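# Move capped bottles from crate to tray, upright

## Task

Take each bottle that has a cap out of the crate and set it standing upright on the tray, leaving the uncapped bottles in the crate. The crate and the tray must end up neither tipped nor shifted from where they were. A bottle counts only if it stays in place without the robot supporting it. Anything the robot is still touching at the end must not settle by more than about a fingernail's width once released.

## Robot and tools

Robot and frame. Two six-joint arms, left_arm and right_arm, each carry a two-finger parallel gripper (85 mm max opening). All numbers use one scene frame with its origin on the table top midway between the arms. +z is up, +x points out over the table, and left_arm sits on the +y side. Base of left_arm: (+0.033, +0.915, 0) m. Base of right_arm: (-0.118, -0.647, 0) m. The words left and right name the arms only, not sides of a picture.

Gripper frame. The fingers extend along the gripper's +z axis and close along its y axis. end_effector_position is the point between the pads when they are shut. Closed fingertips reach about 19 mm past that point; open ones reach about 6 mm. While closing, the tips travel about 13 mm farther from the wrist, so leave that clearance above a surface. A flat block sticks out roughly 9 cm toward the gripper's +x side and rotates with it. Reported hand positions can be slightly off, more so at long reach.

execute_actions(actions). actions is a list of actions. Each action is a table of up to 15 rows, one row per 1/30 s control step. If a table has fewer than 15 rows, its final row repeats until 15 steps have run. Every row has exactly 20 numbers covering both arms, even when one arm is idle. Numbers 1 to 10 are left_arm: x, y, z, qw, qx, qy, qz, then gripper position, force_limit, speed. Numbers 11 to 20 are the same for right_arm. x, y, z are an absolute target in metres in the scene frame. The quaternion is absolute, w first. The three gripper numbers each lie in [-1, 1]. An empty list only returns the state. Each step, the command is clipped to within 100 mm and 16 degrees of the measured hand pose, so a distant target takes several actions. If a target lies more than 0.6 m from the hand along any of its axes, that action is refused for both arms. If the first action fails this test, or any action is malformed, the whole call does nothing. To keep an orientation, repeat the same quaternion every row instead of copying a drifted reported one.

Gripper numbers. position: +1 is fully open, about -0.8 is where the pads touch, and -1 keeps closing until blocked. force_limit: about 20 N at -1, 128 N at 0, 235 N at +1. speed: about 20, 85 and 150 mm/s at -1, 0 and +1; faster closes squeeze a little harder. New force_limit or speed values apply only after position changes by at least 0.01. To leave a gripper alone, resend its previous three numbers; a 0 is a real command. To grasp, send -1, hold it, and look for object_status 2.

move(target, speed, stop_force, blocking). target is one 20-number row laid out as above, with absolute poses. Each hand follows a straight line to its pose, and all paths finish together in 0.5 to 10 s. speed is in m/s, 0.002 to 0.5, default 0.25; rotation may go up to twice that in rad/s. Paths do not avoid obstacles or the other arm. stop_force is optional, 14 to 160 N, one value for both arms. It is not allowed in the first 0.2 s or together with blocking=false. An arm stops its path when its wrist sensor feels that much extra resistance along the line to its target, then backs off two steps. It is unreliable if the gripper rotates during the move. Omit it when lifting off something. Use slow speeds when making contact. With blocking=false the call returns after 0.5 s; use wait or stop before sending anything else. The move: line gives the ending (done, off_target, moving, held, fault, contact) and limits (paced = target clipped, held = some steps blocked).

wait(seconds): 0 to 10; the arms hold their last command. stop(): brakes a running move, though the fingers carry on. zoom_image(camera, region): camera is cam_high, cam_low, cam_left_wrist or cam_right_wrist; region is [x0, y0, x1, y1] pixels, at most 504 by 504. read_manual(section): returns the "licences" text. finished_scene(scene): ends the numbered scene for good, so call it only once the bottles stand freely.

Results. The state line gives each hand's position, quaternion and velocities. Hand target lines show what each controller is driving toward. A pose unreachable line means a clearance check altered that arm's command. object_status: 0 moving, 1 blocked while opening, 2 blocked while closing (holding), 3 reached its setting or pads met. position_measured is in counts: 3 open, about 78 = 60 mm, 130 = 40 mm, 180 = 20 mm, 230 = pads together. Step readings list hand positions, with HELD where a command was held back. Wrist force and torque are in the gripper's own axes, including held weight, with offsets up to about 10 N, noise up to 3.7 N, and saturation near 200 N. MOTOR HOT appears at 70 °C; at 85 °C the arm brakes until cool.

Cameras. All four images are 672x504 and arrive in the order cam_high, cam_low, cam_left_wrist, cam_right_wrist; calibration values were supplied.

Avoid. Contact torque over a joint's load limit (642, 642, 376, 93, 93, 93 N m, base to wrist), or more than 150 N of outside force, stops that arm for 10 s. Pressing past a firm contact, even slightly, can do this. Keep the arms from striking each other. Do not knock anything off the table, and do not tip or shove the crate or tray. Lower bottles gently and release them before finishing, so nothing depends on the gripper. Avoid drops and slams. Random tugs on held parts may occur.

Each tool is called after "Request:" as name(argument=value, ...), one argument or row to a line, values as JSON.

## Session

Request:
execute_actions(
  actions=[],
)

Scene clock: 0.00 s.
left_arm: end_effector_position=(+0.5059, -0.0591, +0.2008) position_measured=3 object_status=3 end_effector_quat_wxyz=(+0.610, +0.662, +0.368, +0.232) end_effector_velocity=(+0.001, +0.000, -0.000) end_effector_angular_velocity=(-0.001, +0.001, +0.000) | right_arm: end_effector_position=(+1.0242, -0.5515, +0.3587) position_measured=3 object_status=3 end_effector_quat_wxyz=(+0.332, +0.275, +0.770, -0.470) end_effector_velocity=(+0.002, -0.000, +0.002) end_effector_angular_velocity=(-0.000, -0.002, -0.001)
Joint positions: left_arm=[-1.405 -0.744  2.198 -4.371 -0.724  1.258] | right_arm=[ 0.174 -1.015  1.823 -2.597 -2.788  0.725]
Joint velocities: left_arm=[ 0.001  0.    -0.     0.    -0.001 -0.002] | right_arm=[-0.     0.    -0.003  0.    -0.001  0.   ]
Wrist force (N, on the end effector, along its own x y z axes, offset not removed): no reading
Wrist torque (N m, same axes, about the end effector's origin, offset not removed): no reading
Hand target (left_arm): +0.506, -0.059, +0.201; +0.610, +0.662, +0.368, +0.232
Hand target (right_arm): +1.024, -0.552, +0.359; +0.332, +0.275, +0.770, -0.470
camera_calibration (this result's frames):
cam_left_wrist: T_world_to_cam=[[0.150466, 0.0369657, 0.987924, -0.279879], [-0.805618, -0.574618, 0.1442, 0.374606], [0.57301, -0.817586, -0.0566801, -0.173995], [0, 0, 0, 1]] pos_world=[0.443602, 0.0833455, 0.212619]
cam_right_wrist: T_world_to_cam=[[0.724226, 0.420657, -0.546392, -0.317738], [0.547622, 0.130671, 0.826459, -0.753463], [0.419054, -0.89776, -0.135726, -0.727667], [0, 0, 0, 1]] pos_world=[0.94766, -0.421155, 0.350334]

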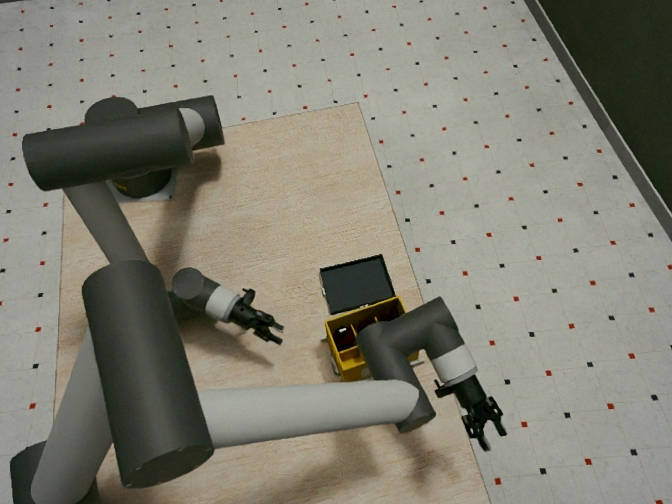

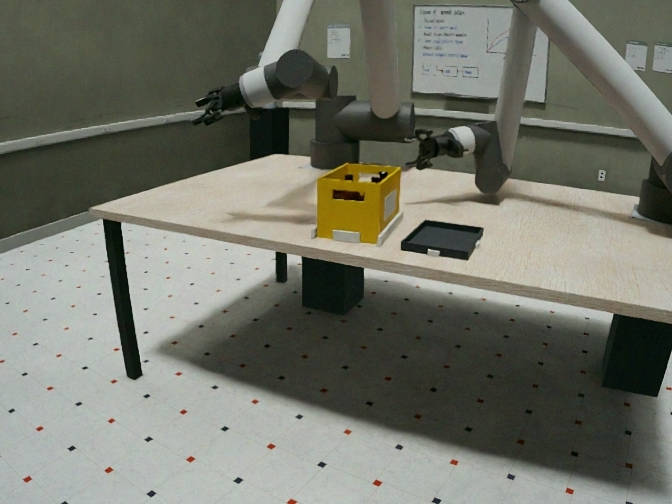

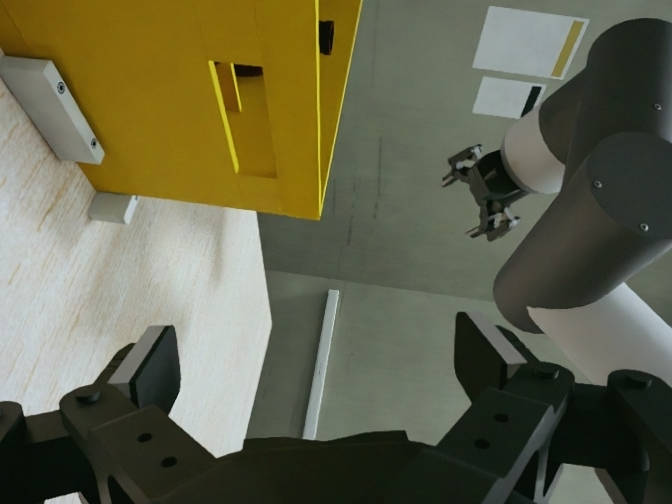

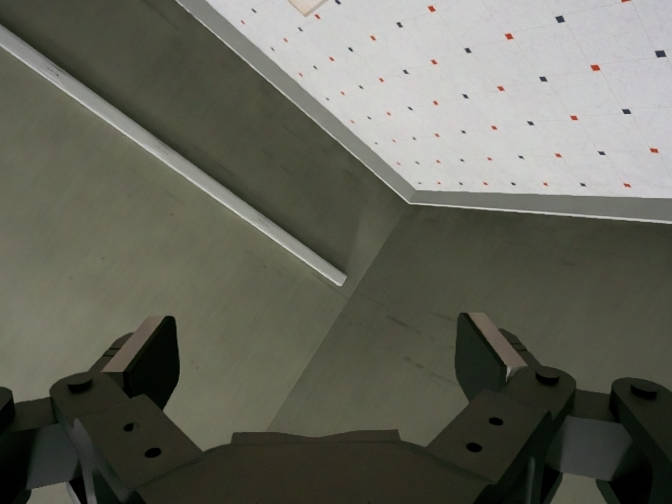

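Request:
move(
  target=[0.44,0.30,0.25,0.61,0.662,0.368,0.232,1,0,0,0.82,-0.11,0.39,0,0.7071,0.7071,0,0.05,-0.5,0],
  speed=0.3,
)

Scene clock: 7.00 s.
left_arm: end_effector_position=(+0.4407, +0.2997, +0.2506) position_measured=3 object_status=3 end_effector_quat_wxyz=(+0.610, +0.662, +0.368, +0.232) end_effector_velocity=(-0.001, +0.003, +0.000) end_effector_angular_velocity=(-0.001, -0.001, +0.000) | right_arm: end_effector_position=(+0.8201, -0.1101, +0.3904) position_measured=123 object_status=3 end_effector_quat_wxyz=(-0.000, +0.707, +0.707, -0.001) end_effector_velocity=(-0.001, +0.003, +0.000) end_effector_angular_velocity=(+0.009, -0.003, -0.005)
Joint positions: left_arm=[-1.563 -0.712  2.75  -4.903 -0.57   1.192] | right_arm=[ 0.314 -1.276  1.735 -2.028 -1.571  1.904]
Joint velocities: left_arm=[-0.003  0.006  0.005 -0.012  0.004  0.001] | right_arm=[ 0.001 -0.001  0.003 -0.008  0.007  0.006]
Wrist force (N, on the end effector, along its own x y z axes, offset not removed): left_arm=[7.7 -11.1 7.3] | right_arm=[-3.0 -8.4 -4.3]
Wrist torque (N m, same axes, about the end effector's origin, offset not removed): left_arm=[-1.97 -1.65 0.17] | right_arm=[-1.59 1.11 0.06]
Hand target (left_arm): +0.441, +0.300, +0.251; +0.610, +0.662, +0.368, +0.232
Hand target (right_arm): +0.820, -0.110, +0.390; -0.000, +0.708, +0.707, -0.001
Off the commanded pose (left_arm): 0.001 m, 0 deg.
Off the commanded pose (right_arm): 0.000 m, 0 deg.
move: done
camera_calibration (this result's frames):
cam_left_wrist: T_world_to_cam=[[0.151238, 0.0364416, 0.987825, -0.332696], [-0.805838, -0.57422, 0.144559, 0.520974], [0.572497, -0.81789, -0.0574778, 0.160032], [0, 0, 0, 1]] pos_world=[0.378519, 0.442166, 0.262533]
cam_right_wrist: T_world_to_cam=[[0.999871, 0.0109073, 0.0117889, -0.827322], [0.00746049, -0.965448, 0.260491, -0.182339], [0.0142229, -0.260369, -0.965404, 0.484548], [0, 0, 0, 1]] pos_world=[0.821684, -0.0408535, 0.525035]

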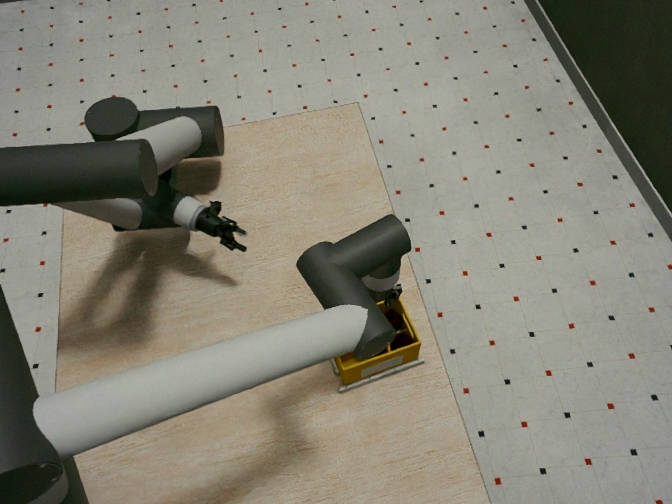

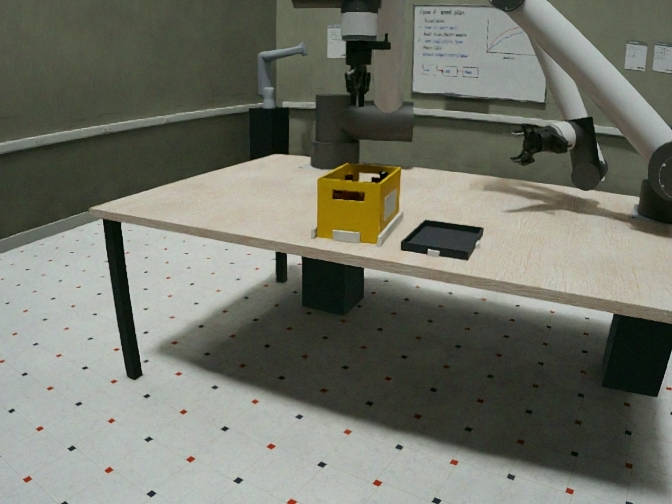

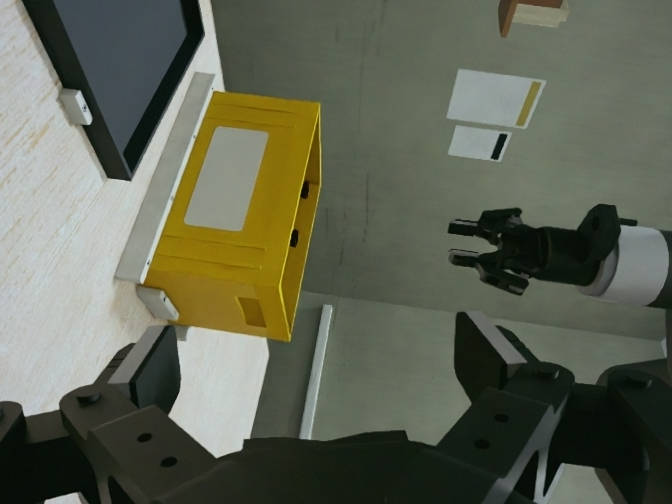

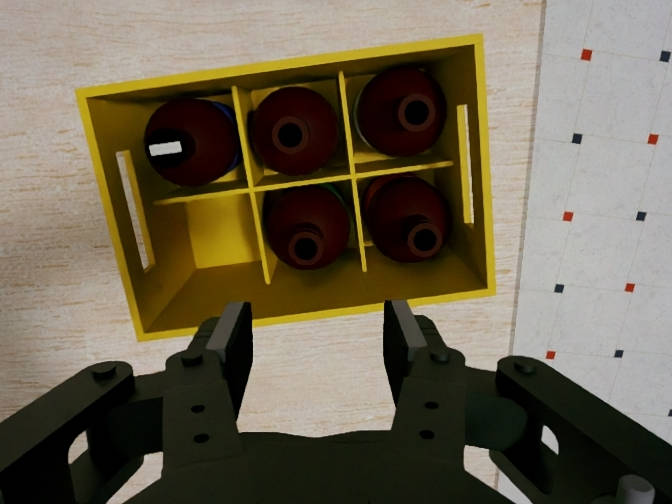

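Request:
move(
  target=[0.44,0.30,0.25,0.61,0.662,0.368,0.232,1,0,0,0.709,-0.064,0.205,0,0.3987,0.9171,0,0.05,-0.5,0],
)

Scene clock: 11.53 s.
left_arm: end_effector_position=(+0.4400, +0.3000, +0.2500) position_measured=3 object_status=3 end_effector_quat_wxyz=(+0.610, +0.662, +0.368, +0.232) end_effector_velocity=(-0.002, -0.001, +0.000) end_effector_angular_velocity=(-0.002, +0.001, -0.003) | right_arm: end_effector_position=(+0.7090, -0.0641, +0.2053) position_measured=123 object_status=3 end_effector_quat_wxyz=(-0.000, +0.399, +0.917, -0.000) end_effector_velocity=(-0.001, +0.001, -0.004) end_effector_angular_velocity=(+0.001, +0.001, +0.011)
Joint positions: left_arm=[-1.565 -0.709  2.751 -4.905 -0.568  1.191] | right_arm=[ 0.395 -1.221  1.964 -2.314 -1.571  1.235]
Joint velocities: left_arm=[-0.003 -0.001 -0.     0.     0.    -0.001] | right_arm=[ 0.001  0.003  0.002 -0.005  0.001 -0.01 ]
Wrist force (N, on the end effector, along its own x y z axes, offset not removed): left_arm=[1.5 -8.4 11.2] | right_arm=[-1.1 -7.0 2.3]
Wrist torque (N m, same axes, about the end effector's origin, offset not removed): left_arm=[-1.67 -0.46 0.19] | right_arm=[-1.26 0.59 0.05]
Hand target (left_arm): +0.440, +0.300, +0.250; +0.610, +0.662, +0.368, +0.232
Hand target (right_arm): +0.709, -0.064, +0.205; -0.000, +0.399, +0.917, +0.000
Off the commanded pose (left_arm): 0.000 m, 0 deg.
Off the commanded pose (right_arm): 0.000 m, 0 deg.
move: done
camera_calibration (this result's frames):
cam_left_wrist: T_world_to_cam=[[0.151328, 0.0365506, 0.987808, -0.332075], [-0.805839, -0.574183, 0.144697, 0.52061], [0.572471, -0.817911, -0.0574362, 0.160688], [0, 0, 0, 1]] pos_world=[0.377791, 0.442491, 0.261924]
cam_right_wrist: T_world_to_cam=[[0.724291, 0.689359, 0.0136843, -0.476036], [0.663297, -0.702053, 0.259151, -0.53669], [0.188255, -0.178624, -0.96574, 0.201392], [0, 0, 0, 1]] pos_world=[0.66286, -0.0126515, 0.340091]

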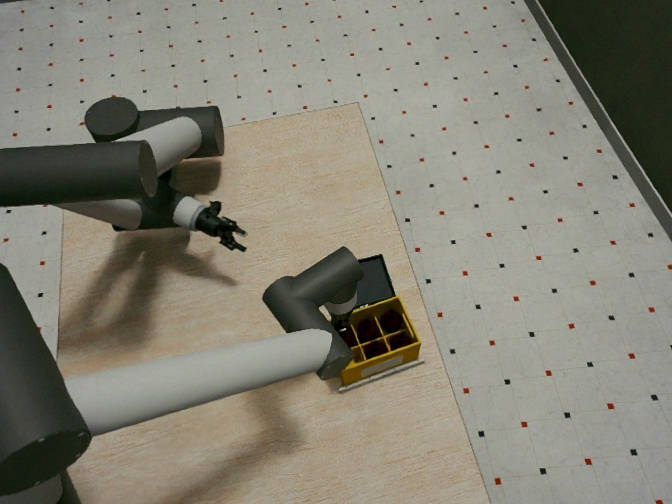

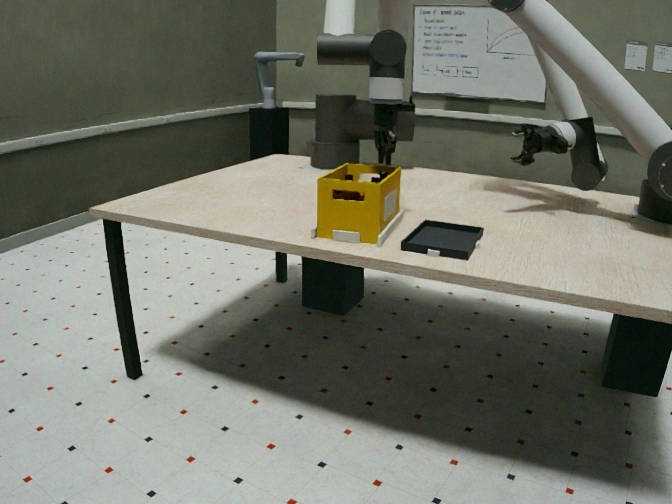

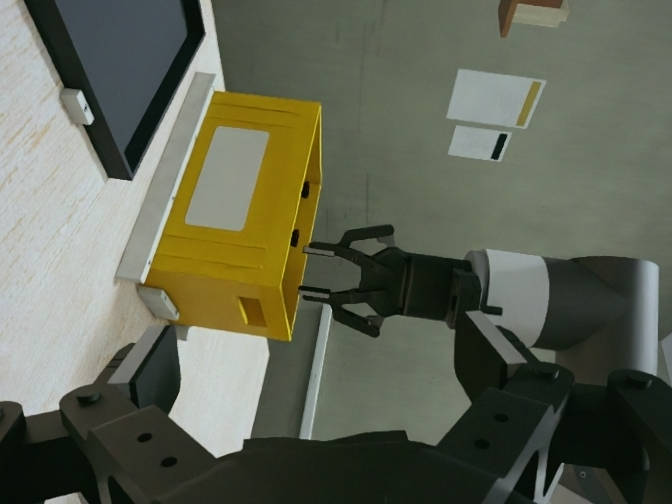

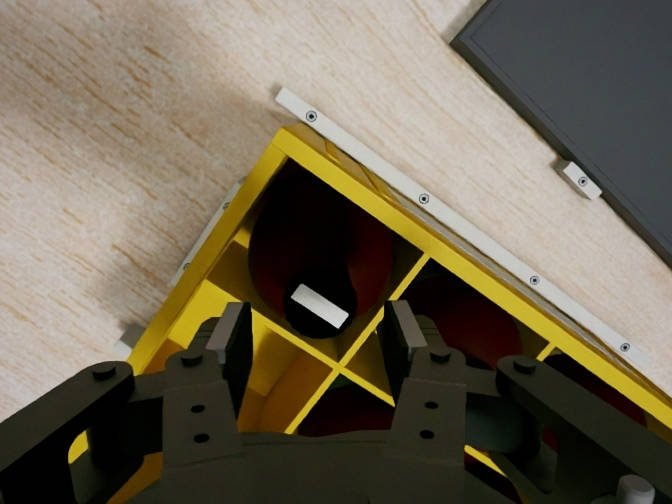

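Request:
move(
  target=[0.44,0.30,0.25,0.61,0.662,0.368,0.232,1,0,0,0.7107,-0.0658,0.159,0,0.3987,0.9171,0,0.05,-0.5,0],
  speed=0.035,
  stop_force=15,
)

Scene clock: 14.87 s.
left_arm: end_effector_position=(+0.4400, +0.3000, +0.2500) position_measured=3 object_status=3 end_effector_quat_wxyz=(+0.610, +0.662, +0.368, +0.232) end_effector_velocity=(+0.001, +0.000, -0.000) end_effector_angular_velocity=(-0.002, +0.001, +0.002) | right_arm: end_effector_position=(+0.7107, -0.0658, +0.1593) position_measured=123 object_status=3 end_effector_quat_wxyz=(-0.000, +0.399, +0.917, -0.000) end_effector_velocity=(+0.000, -0.000, -0.002) end_effector_angular_velocity=(+0.000, -0.001, -0.000)
Joint positions: left_arm=[-1.565 -0.709  2.751 -4.905 -0.568  1.191] | right_arm=[ 0.393 -1.18   1.987 -2.378 -1.571  1.232]
Joint velocities: left_arm=[ 0.002  0.    -0.001 -0.     0.    -0.001] | right_arm=[-0.     0.002  0.002 -0.004 -0.    -0.   ]
Wrist force (N, on the end effector, along its own x y z axes, offset not removed): left_arm=[7.5 -7.9 6.4] | right_arm=[-0.2 -5.7 -0.8]
Wrist torque (N m, same axes, about the end effector's origin, offset not removed): left_arm=[-1.60 -1.48 0.22] | right_arm=[-1.08 0.40 0.06]
Hand target (left_arm): +0.440, +0.300, +0.250; +0.610, +0.662, +0.368, +0.232
Hand target (right_arm): +0.711, -0.066, +0.159; +0.000, +0.399, +0.917, -0.000
Off the commanded pose (left_arm): 0.000 m, 0 deg.
Off the commanded pose (right_arm): 0.000 m, 0 deg.
move: done
camera_calibration (this result's frames):
cam_left_wrist: T_world_to_cam=[[0.151332, 0.0365541, 0.987807, -0.332075], [-0.805838, -0.574183, 0.144702, 0.520607], [0.572471, -0.817911, -0.0574354, 0.160688], [0, 0, 0, 1]] pos_world=[0.37779, 0.442491, 0.261922]
cam_right_wrist: T_world_to_cam=[[0.723361, 0.690332, 0.0137926, -0.474774], [0.664206, -0.701165, 0.259225, -0.527647], [0.188622, -0.178352, -0.965719, 0.156083], [0, 0, 0, 1]] pos_world=[0.664459, -0.0143783, 0.29406]

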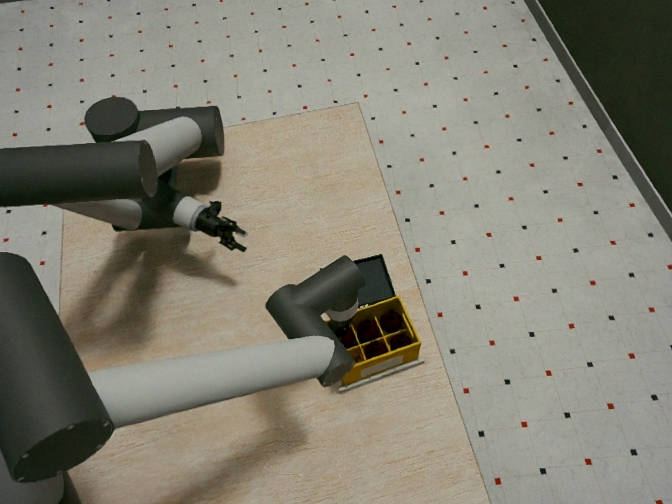

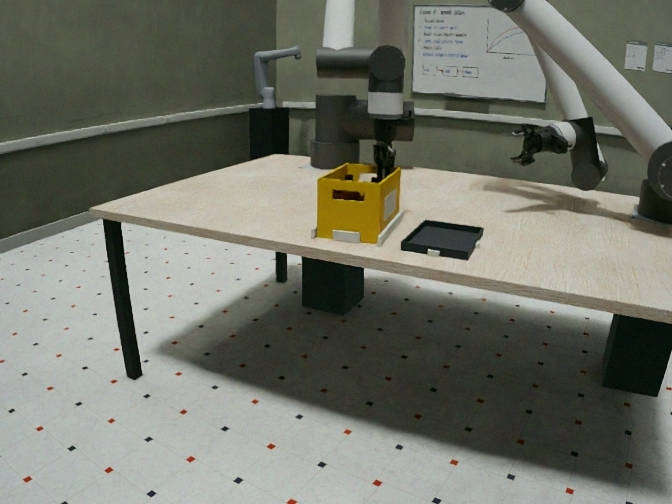

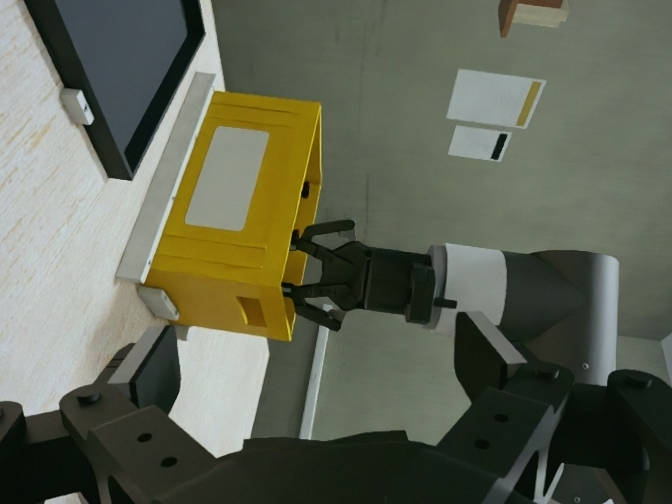

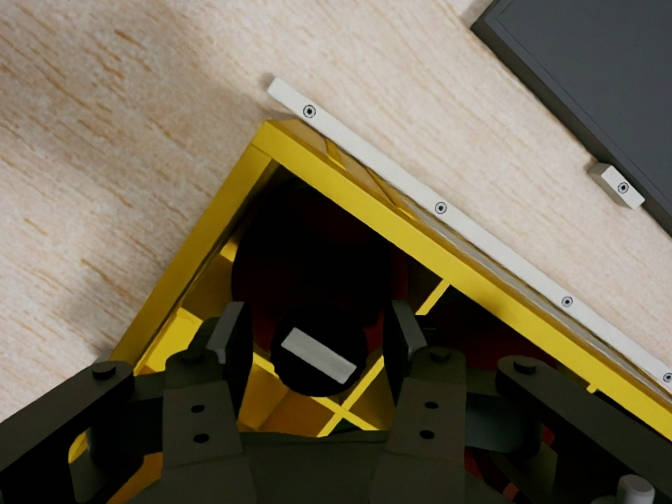

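Request:
move(
  target=[0.44,0.30,0.25,0.61,0.662,0.368,0.232,1,0,0,0.7107,-0.0658,0.159,0,0.3987,0.9171,0,-1,-0.5,-0.5],
)

Request:
move(
  target=[0.44,0.30,0.25,0.61,0.662,0.368,0.232,1,0,0,0.7107,-0.0658,0.35,0,0.3987,0.9171,0,-1,-0.5,-0.5],
  speed=0.15,
)

Scene clock: 16.97 s.
left_arm: end_effector_position=(+0.4400, +0.3000, +0.2500) position_measured=3 object_status=3 end_effector_quat_wxyz=(+0.610, +0.662, +0.368, +0.232) end_effector_velocity=(+0.001, +0.001, +0.001) end_effector_angular_velocity=(-0.001, +0.000, +0.001) | right_arm: end_effector_position=(+0.7107, -0.0658, +0.1590) position_measured=166 object_status=2 end_effector_quat_wxyz=(+0.000, +0.399, +0.917, +0.000) end_effector_velocity=(-0.001, -0.000, +0.000) end_effector_angular_velocity=(-0.000, +0.001, -0.000)
Joint positions: left_arm=[-1.565 -0.709  2.751 -4.905 -0.568  1.191] | right_arm=[ 0.393 -1.179  1.987 -2.378 -1.571  1.232]
Joint velocities: left_arm=[ 0.001 -0.001  0.001 -0.001 -0.    -0.   ] | right_arm=[-0.    -0.     0.     0.001  0.     0.   ]
Wrist force (N, on the end effector, along its own x y z axes, offset not removed): left_arm=[5.9 -10.1 8.7] | right_arm=[-2.6 -8.4 -15.6]
Wrist torque (N m, same axes, about the end effector's origin, offset not removed): left_arm=[-2.03 -1.35 0.04] | right_arm=[-1.29 1.11 0.07]
Hand target (left_arm): +0.440, +0.300, +0.250; +0.610, +0.662, +0.368, +0.232
Hand target (right_arm): +0.711, -0.066, +0.159; +0.000, +0.399, +0.917, +0.000
Off the commanded pose (left_arm): 0.000 m, 0 deg.
Off the commanded pose (right_arm): 0.000 m, 0 deg.
move: done
camera_calibration (this result's frames):
cam_left_wrist: T_world_to_cam=[[0.151332, 0.0365538, 0.987807, -0.332075], [-0.805838, -0.574183, 0.144702, 0.520607], [0.572471, -0.817911, -0.0574357, 0.160688], [0, 0, 0, 1]] pos_world=[0.377789, 0.442491, 0.261922]
cam_right_wrist: T_world_to_cam=[[0.723362, 0.690331, 0.0138169, -0.474784], [0.664199, -0.701168, 0.259236, -0.527579], [0.188646, -0.178344, -0.965715, 0.155736], [0, 0, 0, 1]] pos_world=[0.664479, -0.0143897, 0.293724]

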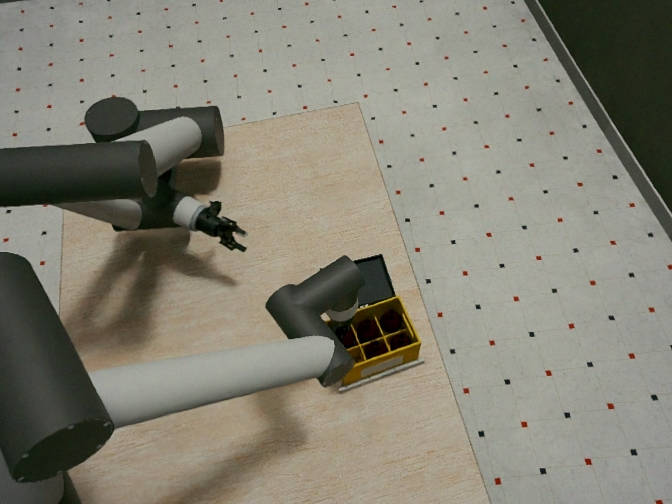

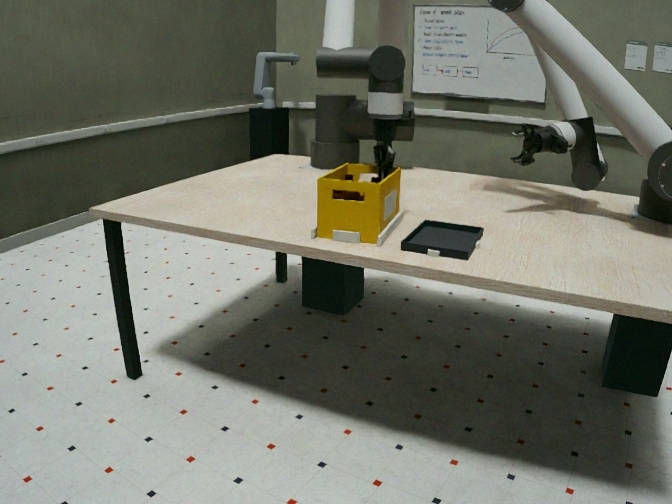

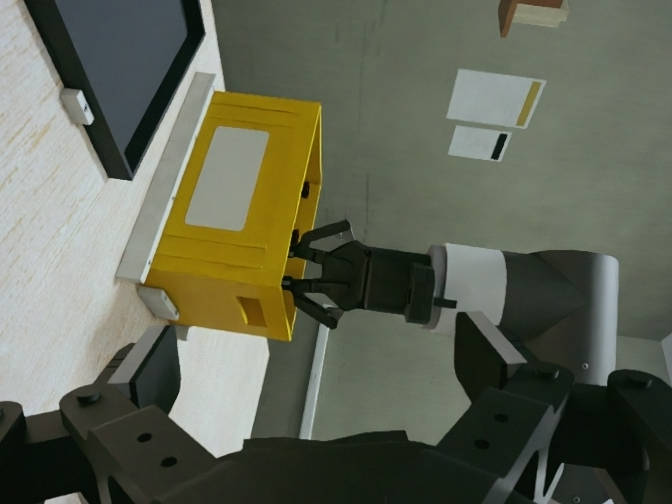

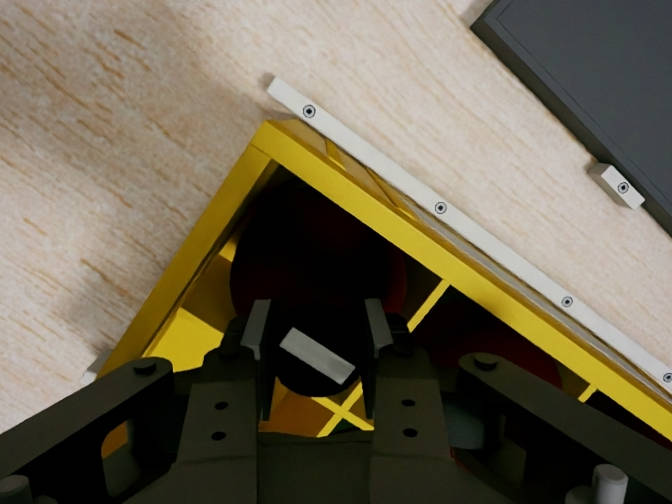

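Scene clock: 18.87 s.
left_arm: end_effector_position=(+0.4400, +0.3000, +0.2500) position_measured=3 object_status=3 end_effector_quat_wxyz=(+0.610, +0.662, +0.368, +0.232) end_effector_velocity=(+0.001, +0.001, +0.000) end_effector_angular_velocity=(+0.000, +0.000, +0.001) | right_arm: end_effector_position=(+0.7108, -0.0658, +0.3498) position_measured=166 object_status=2 end_effector_quat_wxyz=(+0.000, +0.399, +0.917, +0.000) end_effector_velocity=(+0.000, -0.000, +0.001) end_effector_angular_velocity=(-0.001, +0.001, -0.001)
Joint positions: left_arm=[-1.565 -0.709  2.751 -4.905 -0.568  1.191] | right_arm=[ 0.393 -1.327  1.868 -2.112 -1.571  1.232]
Joint velocities: left_arm=[ 0.001 -0.     0.     0.    -0.    -0.   ] | right_arm=[-0.    -0.    -0.002  0.004  0.     0.   ]
Wrist force (N, on the end effector, along its own x y z axes, offset not removed): left_arm=[5.6 -10.6 9.7] | right_arm=[-2.1 -7.9 4.0]
Wrist torque (N m, same axes, about the end effector's origin, offset not removed): left_arm=[-2.01 -1.25 0.00] | right_arm=[-1.49 0.69 0.02]
Hand target (left_arm): +0.440, +0.300, +0.250; +0.610, +0.662, +0.368, +0.232
Hand target (right_arm): +0.711, -0.066, +0.350; +0.000, +0.399, +0.917, +0.000
Off the commanded pose (left_arm): 0.000 m, 0 deg.
Off the commanded pose (right_arm): 0.000 m, 0 deg.
move: done
camera_calibration (this result's frames):
cam_left_wrist: T_world_to_cam=[[0.151332, 0.0365542, 0.987807, -0.332075], [-0.805838, -0.574183, 0.144702, 0.520607], [0.572471, -0.817911, -0.0574354, 0.160688], [0, 0, 0, 1]] pos_world=[0.37779, 0.442491, 0.261922]
cam_right_wrist: T_world_to_cam=[[0.723393, 0.690298, 0.0138081, -0.477586], [0.664169, -0.701197, 0.259232, -0.57707], [0.18863, -0.178356, -0.965716, 0.339971], [0, 0, 0, 1]] pos_world=[0.664626, -0.0143272, 0.484505]

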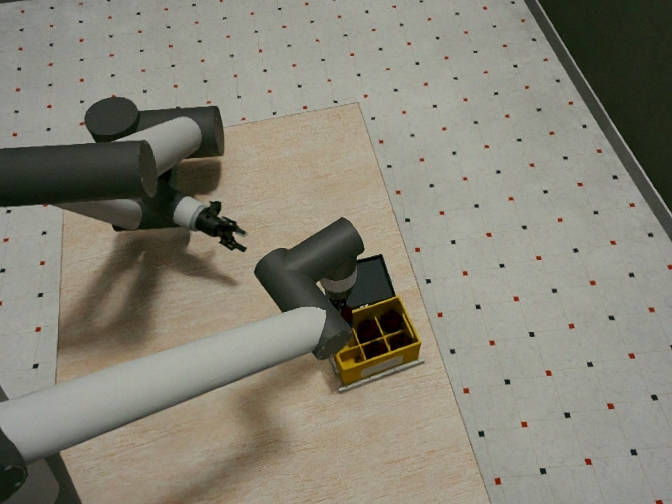

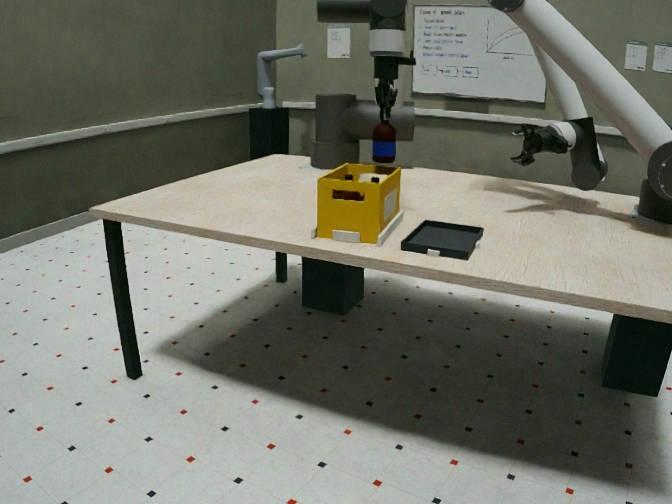

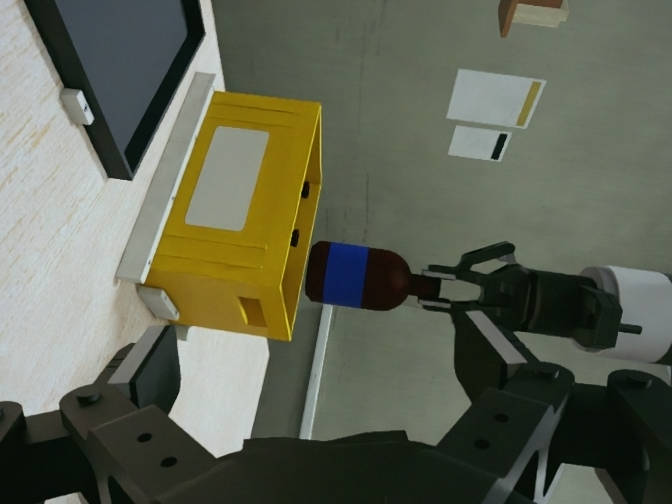

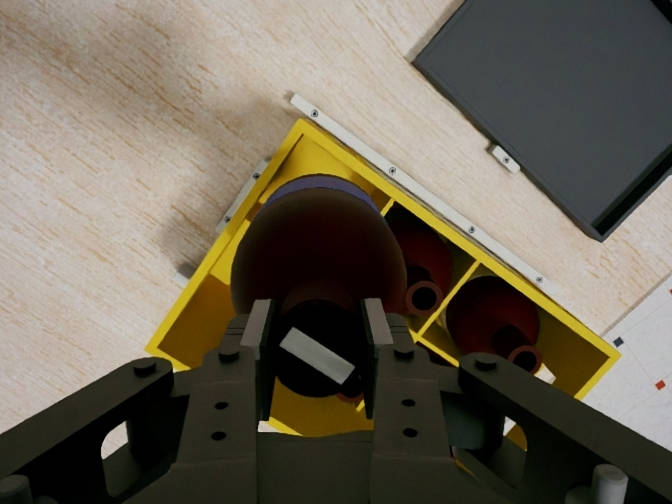

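Request:
move(
  target=[0.44,0.30,0.25,0.61,0.662,0.368,0.232,1,0,0,0.80,0.158,0.345,0,0.3987,0.9171,0,-1,-0.5,-0.5],
  speed=0.22,
)

Request:
move(
  target=[0.44,0.30,0.25,0.61,0.662,0.368,0.232,1,0,0,0.80,0.158,0.166,0,0.3987,0.9171,0,-1,-0.5,-0.5],
  speed=0.15,
)

Request:
move(
  target=[0.44,0.30,0.25,0.61,0.662,0.368,0.232,1,0,0,0.80,0.158,0.145,0,0.3987,0.9171,0,-1,-0.5,-0.5],
  speed=0.007,
  stop_force=14,
)

Scene clock: 23.37 s.
left_arm: end_effector_position=(+0.4400, +0.3000, +0.2500) position_measured=3 object_status=3 end_effector_quat_wxyz=(+0.610, +0.662, +0.368, +0.232) end_effector_velocity=(-0.001, -0.001, +0.000) end_effector_angular_velocity=(-0.003, +0.001, -0.001) | right_arm: end_effector_position=(+0.7994, +0.1579, +0.3447) position_measured=166 object_status=2 end_effector_quat_wxyz=(-0.000, +0.399, +0.917, +0.000) end_effector_velocity=(+0.002, +0.004, +0.002) end_effector_angular_velocity=(+0.001, -0.002, +0.000)
Joint positions: left_arm=[-1.565 -0.709  2.751 -4.905 -0.568  1.191] | right_arm=[ 0.536 -1.105  1.551 -2.017 -1.571  1.375]
Joint velocities: left_arm=[-0.001  0.001 -0.001 -0.002 -0.    -0.002] | right_arm=[ 0.002  0.003 -0.006  0.001 -0.     0.002]
Wrist force (N, on the end effector, along its own x y z axes, offset not removed): left_arm=[4.8 -7.7 7.2] | right_arm=[-1.2 -6.2 6.8]
Wrist torque (N m, same axes, about the end effector's origin, offset not removed): left_arm=[-1.31 -1.11 -0.03] | right_arm=[-1.13 0.76 0.04]
Hand target (left_arm): +0.440, +0.300, +0.250; +0.610, +0.662, +0.368, +0.232
Hand target (right_arm): +0.800, +0.158, +0.345; -0.000, +0.399, +0.917, +0.000
Off the commanded pose (left_arm): 0.000 m, 0 deg.
Off the commanded pose (right_arm): 0.001 m, 0 deg.
move: done
camera_calibration (this result's frames):
cam_left_wrist: T_world_to_cam=[[0.151332, 0.0365538, 0.987807, -0.332075], [-0.805838, -0.574183, 0.144702, 0.520607], [0.572471, -0.817911, -0.0574357, 0.160688], [0, 0, 0, 1]] pos_world=[0.37779, 0.442491, 0.261922]
cam_right_wrist: T_world_to_cam=[[0.723358, 0.690335, 0.0138426, -0.695954], [0.664238, -0.701207, 0.25903, -0.477769], [0.188524, -0.178177, -0.96577, 0.358391], [0, 0, 0, 1]] pos_world=[0.753211, 0.209283, 0.479513]

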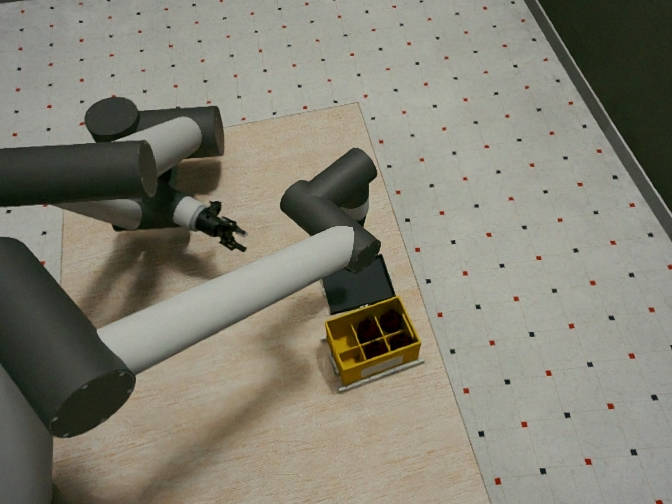

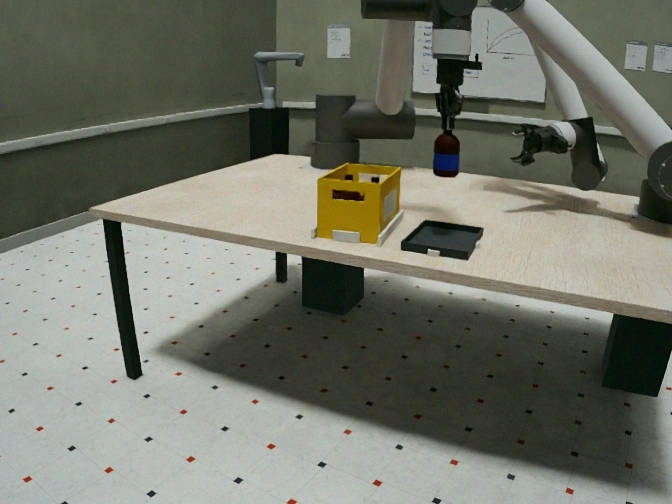

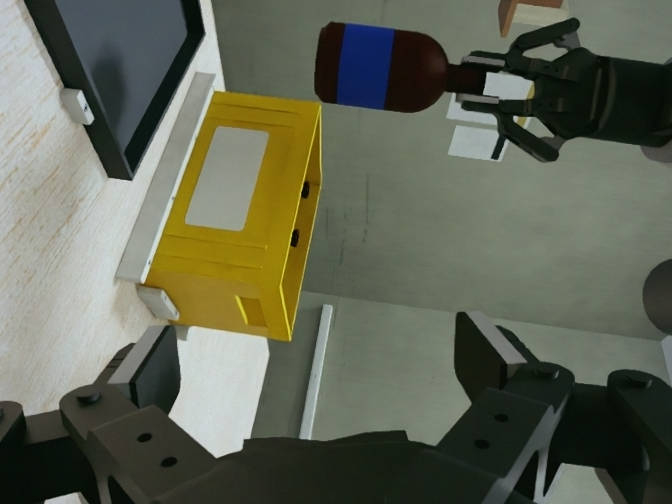

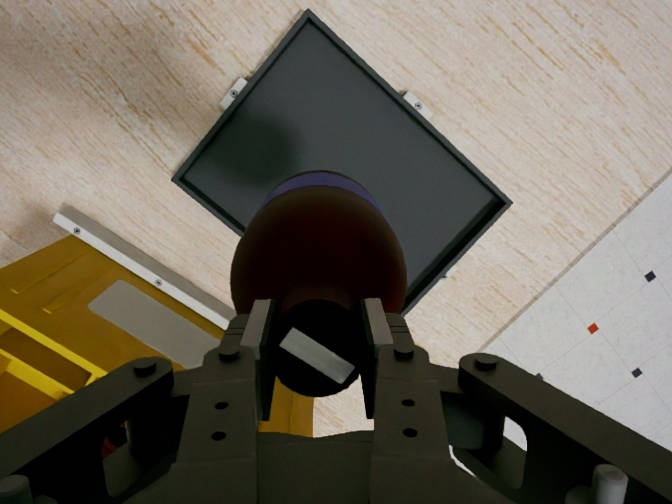

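Scene clock: 25.17 s.
left_arm: end_effector_position=(+0.4400, +0.3000, +0.2500) position_measured=3 object_status=3 end_effector_quat_wxyz=(+0.610, +0.662, +0.368, +0.232) end_effector_velocity=(+0.000, +0.000, -0.000) end_effector_angular_velocity=(+0.001, -0.000, +0.000) | right_arm: end_effector_position=(+0.7999, +0.1579, +0.1663) position_measured=166 object_status=2 end_effector_quat_wxyz=(+0.000, +0.399, +0.917, +0.000) end_effector_velocity=(+0.001, +0.001, -0.002) end_effector_angular_velocity=(+0.000, -0.001, +0.000)
Joint positions: left_arm=[-1.565 -0.709  2.751 -4.905 -0.568  1.191] | right_arm=[ 0.536 -0.996  1.655 -2.23  -1.571  1.374]
Joint velocities: left_arm=[ 0.001  0.     0.     0.    -0.     0.   ] | right_arm=[ 0.     0.002 -0.    -0.003  0.     0.   ]
Wrist force (N, on the end effector, along its own x y z axes, offset not removed): left_arm=[5.4 -6.3 9.8] | right_arm=[-4.1 -6.3 5.7]
Wrist torque (N m, same axes, about the end effector's origin, offset not removed): left_arm=[-1.22 -1.27 0.05] | right_arm=[-1.25 1.19 0.02]
Hand target (left_arm): +0.440, +0.300, +0.250; +0.610, +0.662, +0.368, +0.232
Hand target (right_arm): +0.800, +0.158, +0.166; -0.000, +0.399, +0.917, -0.000
Off the commanded pose (left_arm): 0.000 m, 0 deg.
Off the commanded pose (right_arm): 0.000 m, 0 deg.
move: done
camera_calibration (this result's frames):
cam_left_wrist: T_world_to_cam=[[0.151332, 0.0365542, 0.987807, -0.332075], [-0.805838, -0.574183, 0.144702, 0.520607], [0.572471, -0.817911, -0.0574354, 0.160688], [0, 0, 0, 1]] pos_world=[0.37779, 0.442491, 0.261922]
cam_right_wrist: T_world_to_cam=[[0.723343, 0.690351, 0.0138143, -0.693848], [0.664218, -0.701148, 0.259239, -0.431862], [0.188652, -0.178343, -0.965714, 0.185883], [0, 0, 0, 1]] pos_world=[0.753673, 0.209351, 0.30105]

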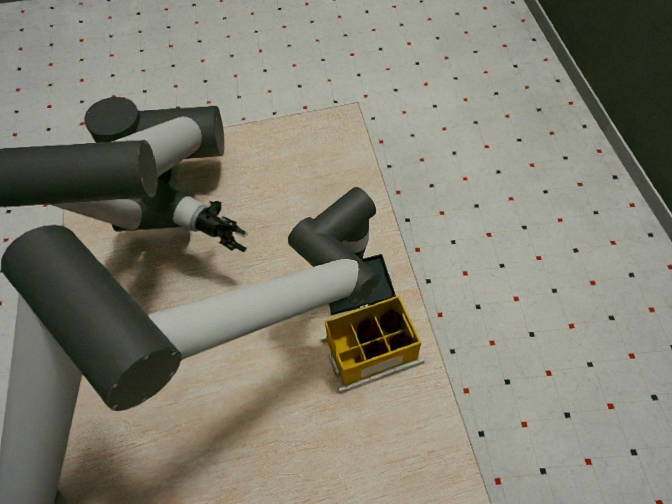

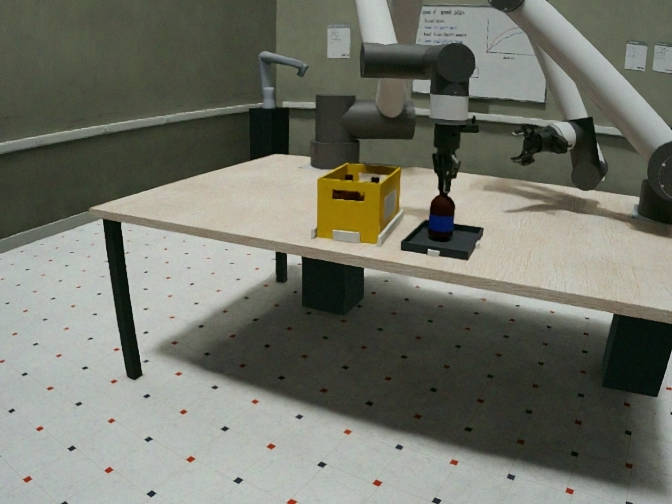

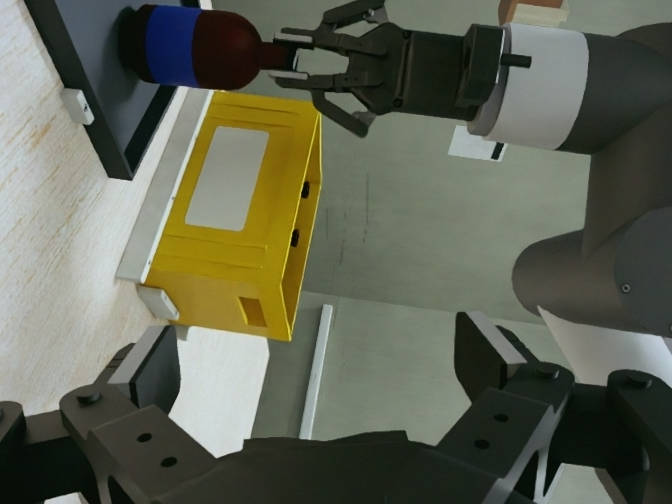

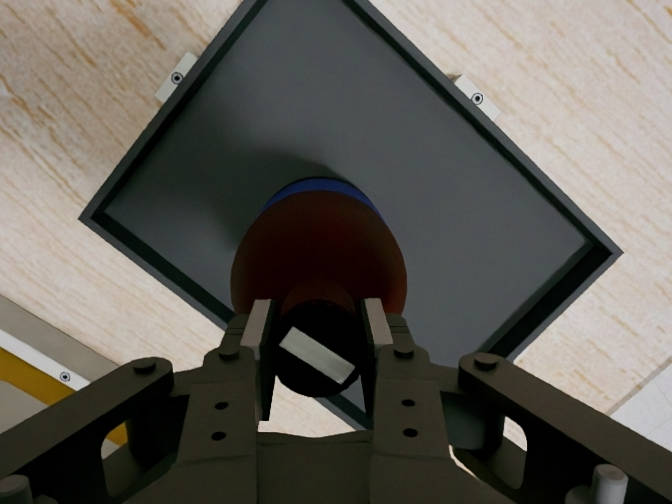

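Scene clock: 27.07 s.
left_arm: end_effector_position=(+0.4400, +0.3000, +0.2500) position_measured=3 object_status=3 end_effector_quat_wxyz=(+0.610, +0.662, +0.368, +0.232) end_effector_velocity=(+0.001, +0.001, +0.000) end_effector_angular_velocity=(-0.000, +0.000, +0.002) | right_arm: end_effector_position=(+0.8000, +0.1580, +0.1558) position_measured=166 object_status=2 end_effector_quat_wxyz=(+0.000, +0.399, +0.917, +0.000) end_effector_velocity=(-0.003, -0.002, -0.001) end_effector_angular_velocity=(-0.003, +0.005, -0.000)
Joint positions: left_arm=[-1.565 -0.709  2.751 -4.905 -0.568  1.191] | right_arm=[ 0.536 -0.988  1.659 -2.242 -1.571  1.374]
Joint velocities: left_arm=[ 0.002 -0.     0.     0.     0.    -0.001] | right_arm=[-0.    -0.001  0.002  0.005 -0.     0.   ]
Wrist force (N, on the end effector, along its own x y z axes, offset not removed): left_arm=[4.9 -6.6 4.9] | right_arm=[-7.2 -7.8 -21.1]
Wrist torque (N m, same axes, about the end effector's origin, offset not removed): left_arm=[-1.19 -1.03 0.17] | right_arm=[-1.32 1.72 0.11]
Hand target (left_arm): +0.440, +0.300, +0.250; +0.610, +0.662, +0.368, +0.232
Hand target (right_arm): +0.800, +0.158, +0.156; +0.000, +0.399, +0.917, +0.000
Off the commanded pose (left_arm): 0.000 m, 0 deg.
Off the commanded pose (right_arm): 0.011 m, 0 deg.
move: contact (right_arm)
camera_calibration (this result's frames):
cam_left_wrist: T_world_to_cam=[[0.151332, 0.0365539, 0.987807, -0.332075], [-0.805838, -0.574183, 0.144702, 0.520607], [0.572471, -0.817911, -0.0574356, 0.160688], [0, 0, 0, 1]] pos_world=[0.37779, 0.442491, 0.261922]
cam_right_wrist: T_world_to_cam=[[0.723342, 0.690346, 0.0140923, -0.693909], [0.664153, -0.70119, 0.259295, -0.429126], [0.188885, -0.178199, -0.965695, 0.175516], [0, 0, 0, 1]] pos_world=[0.753787, 0.209416, 0.290544]

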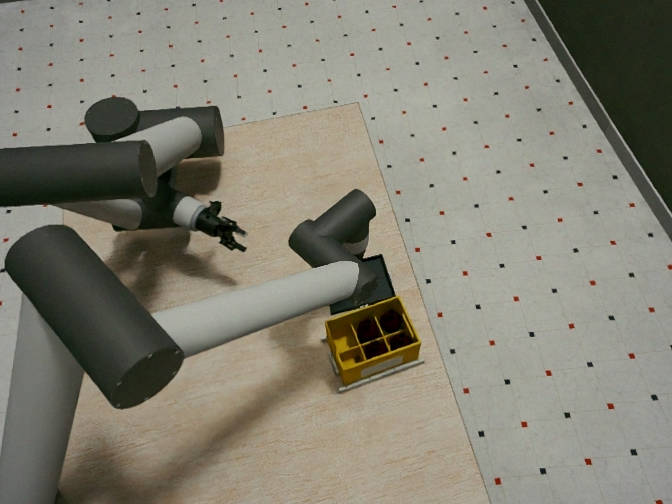

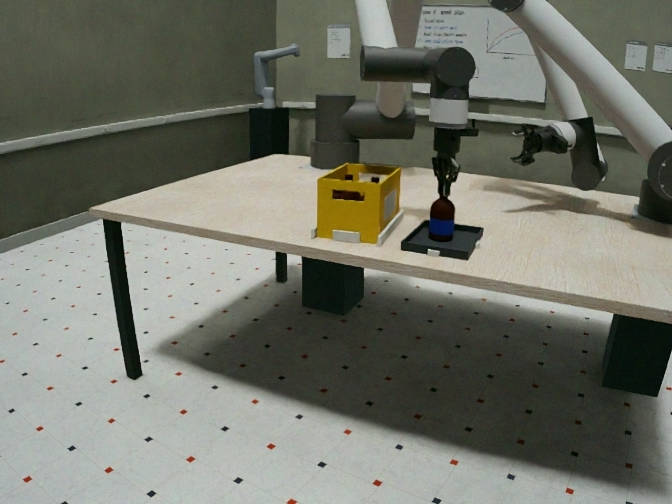

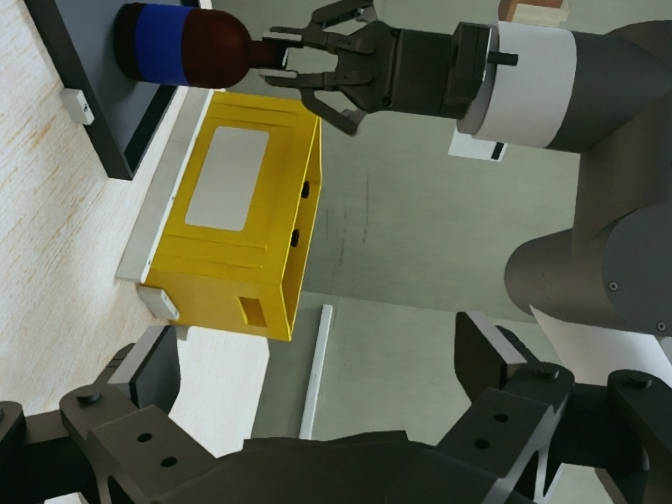

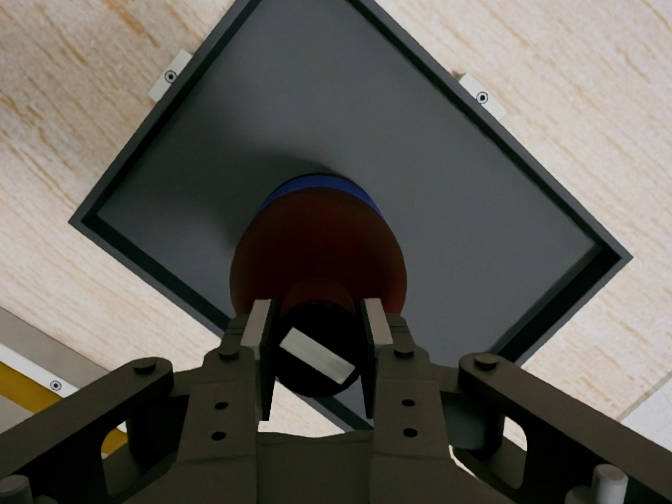

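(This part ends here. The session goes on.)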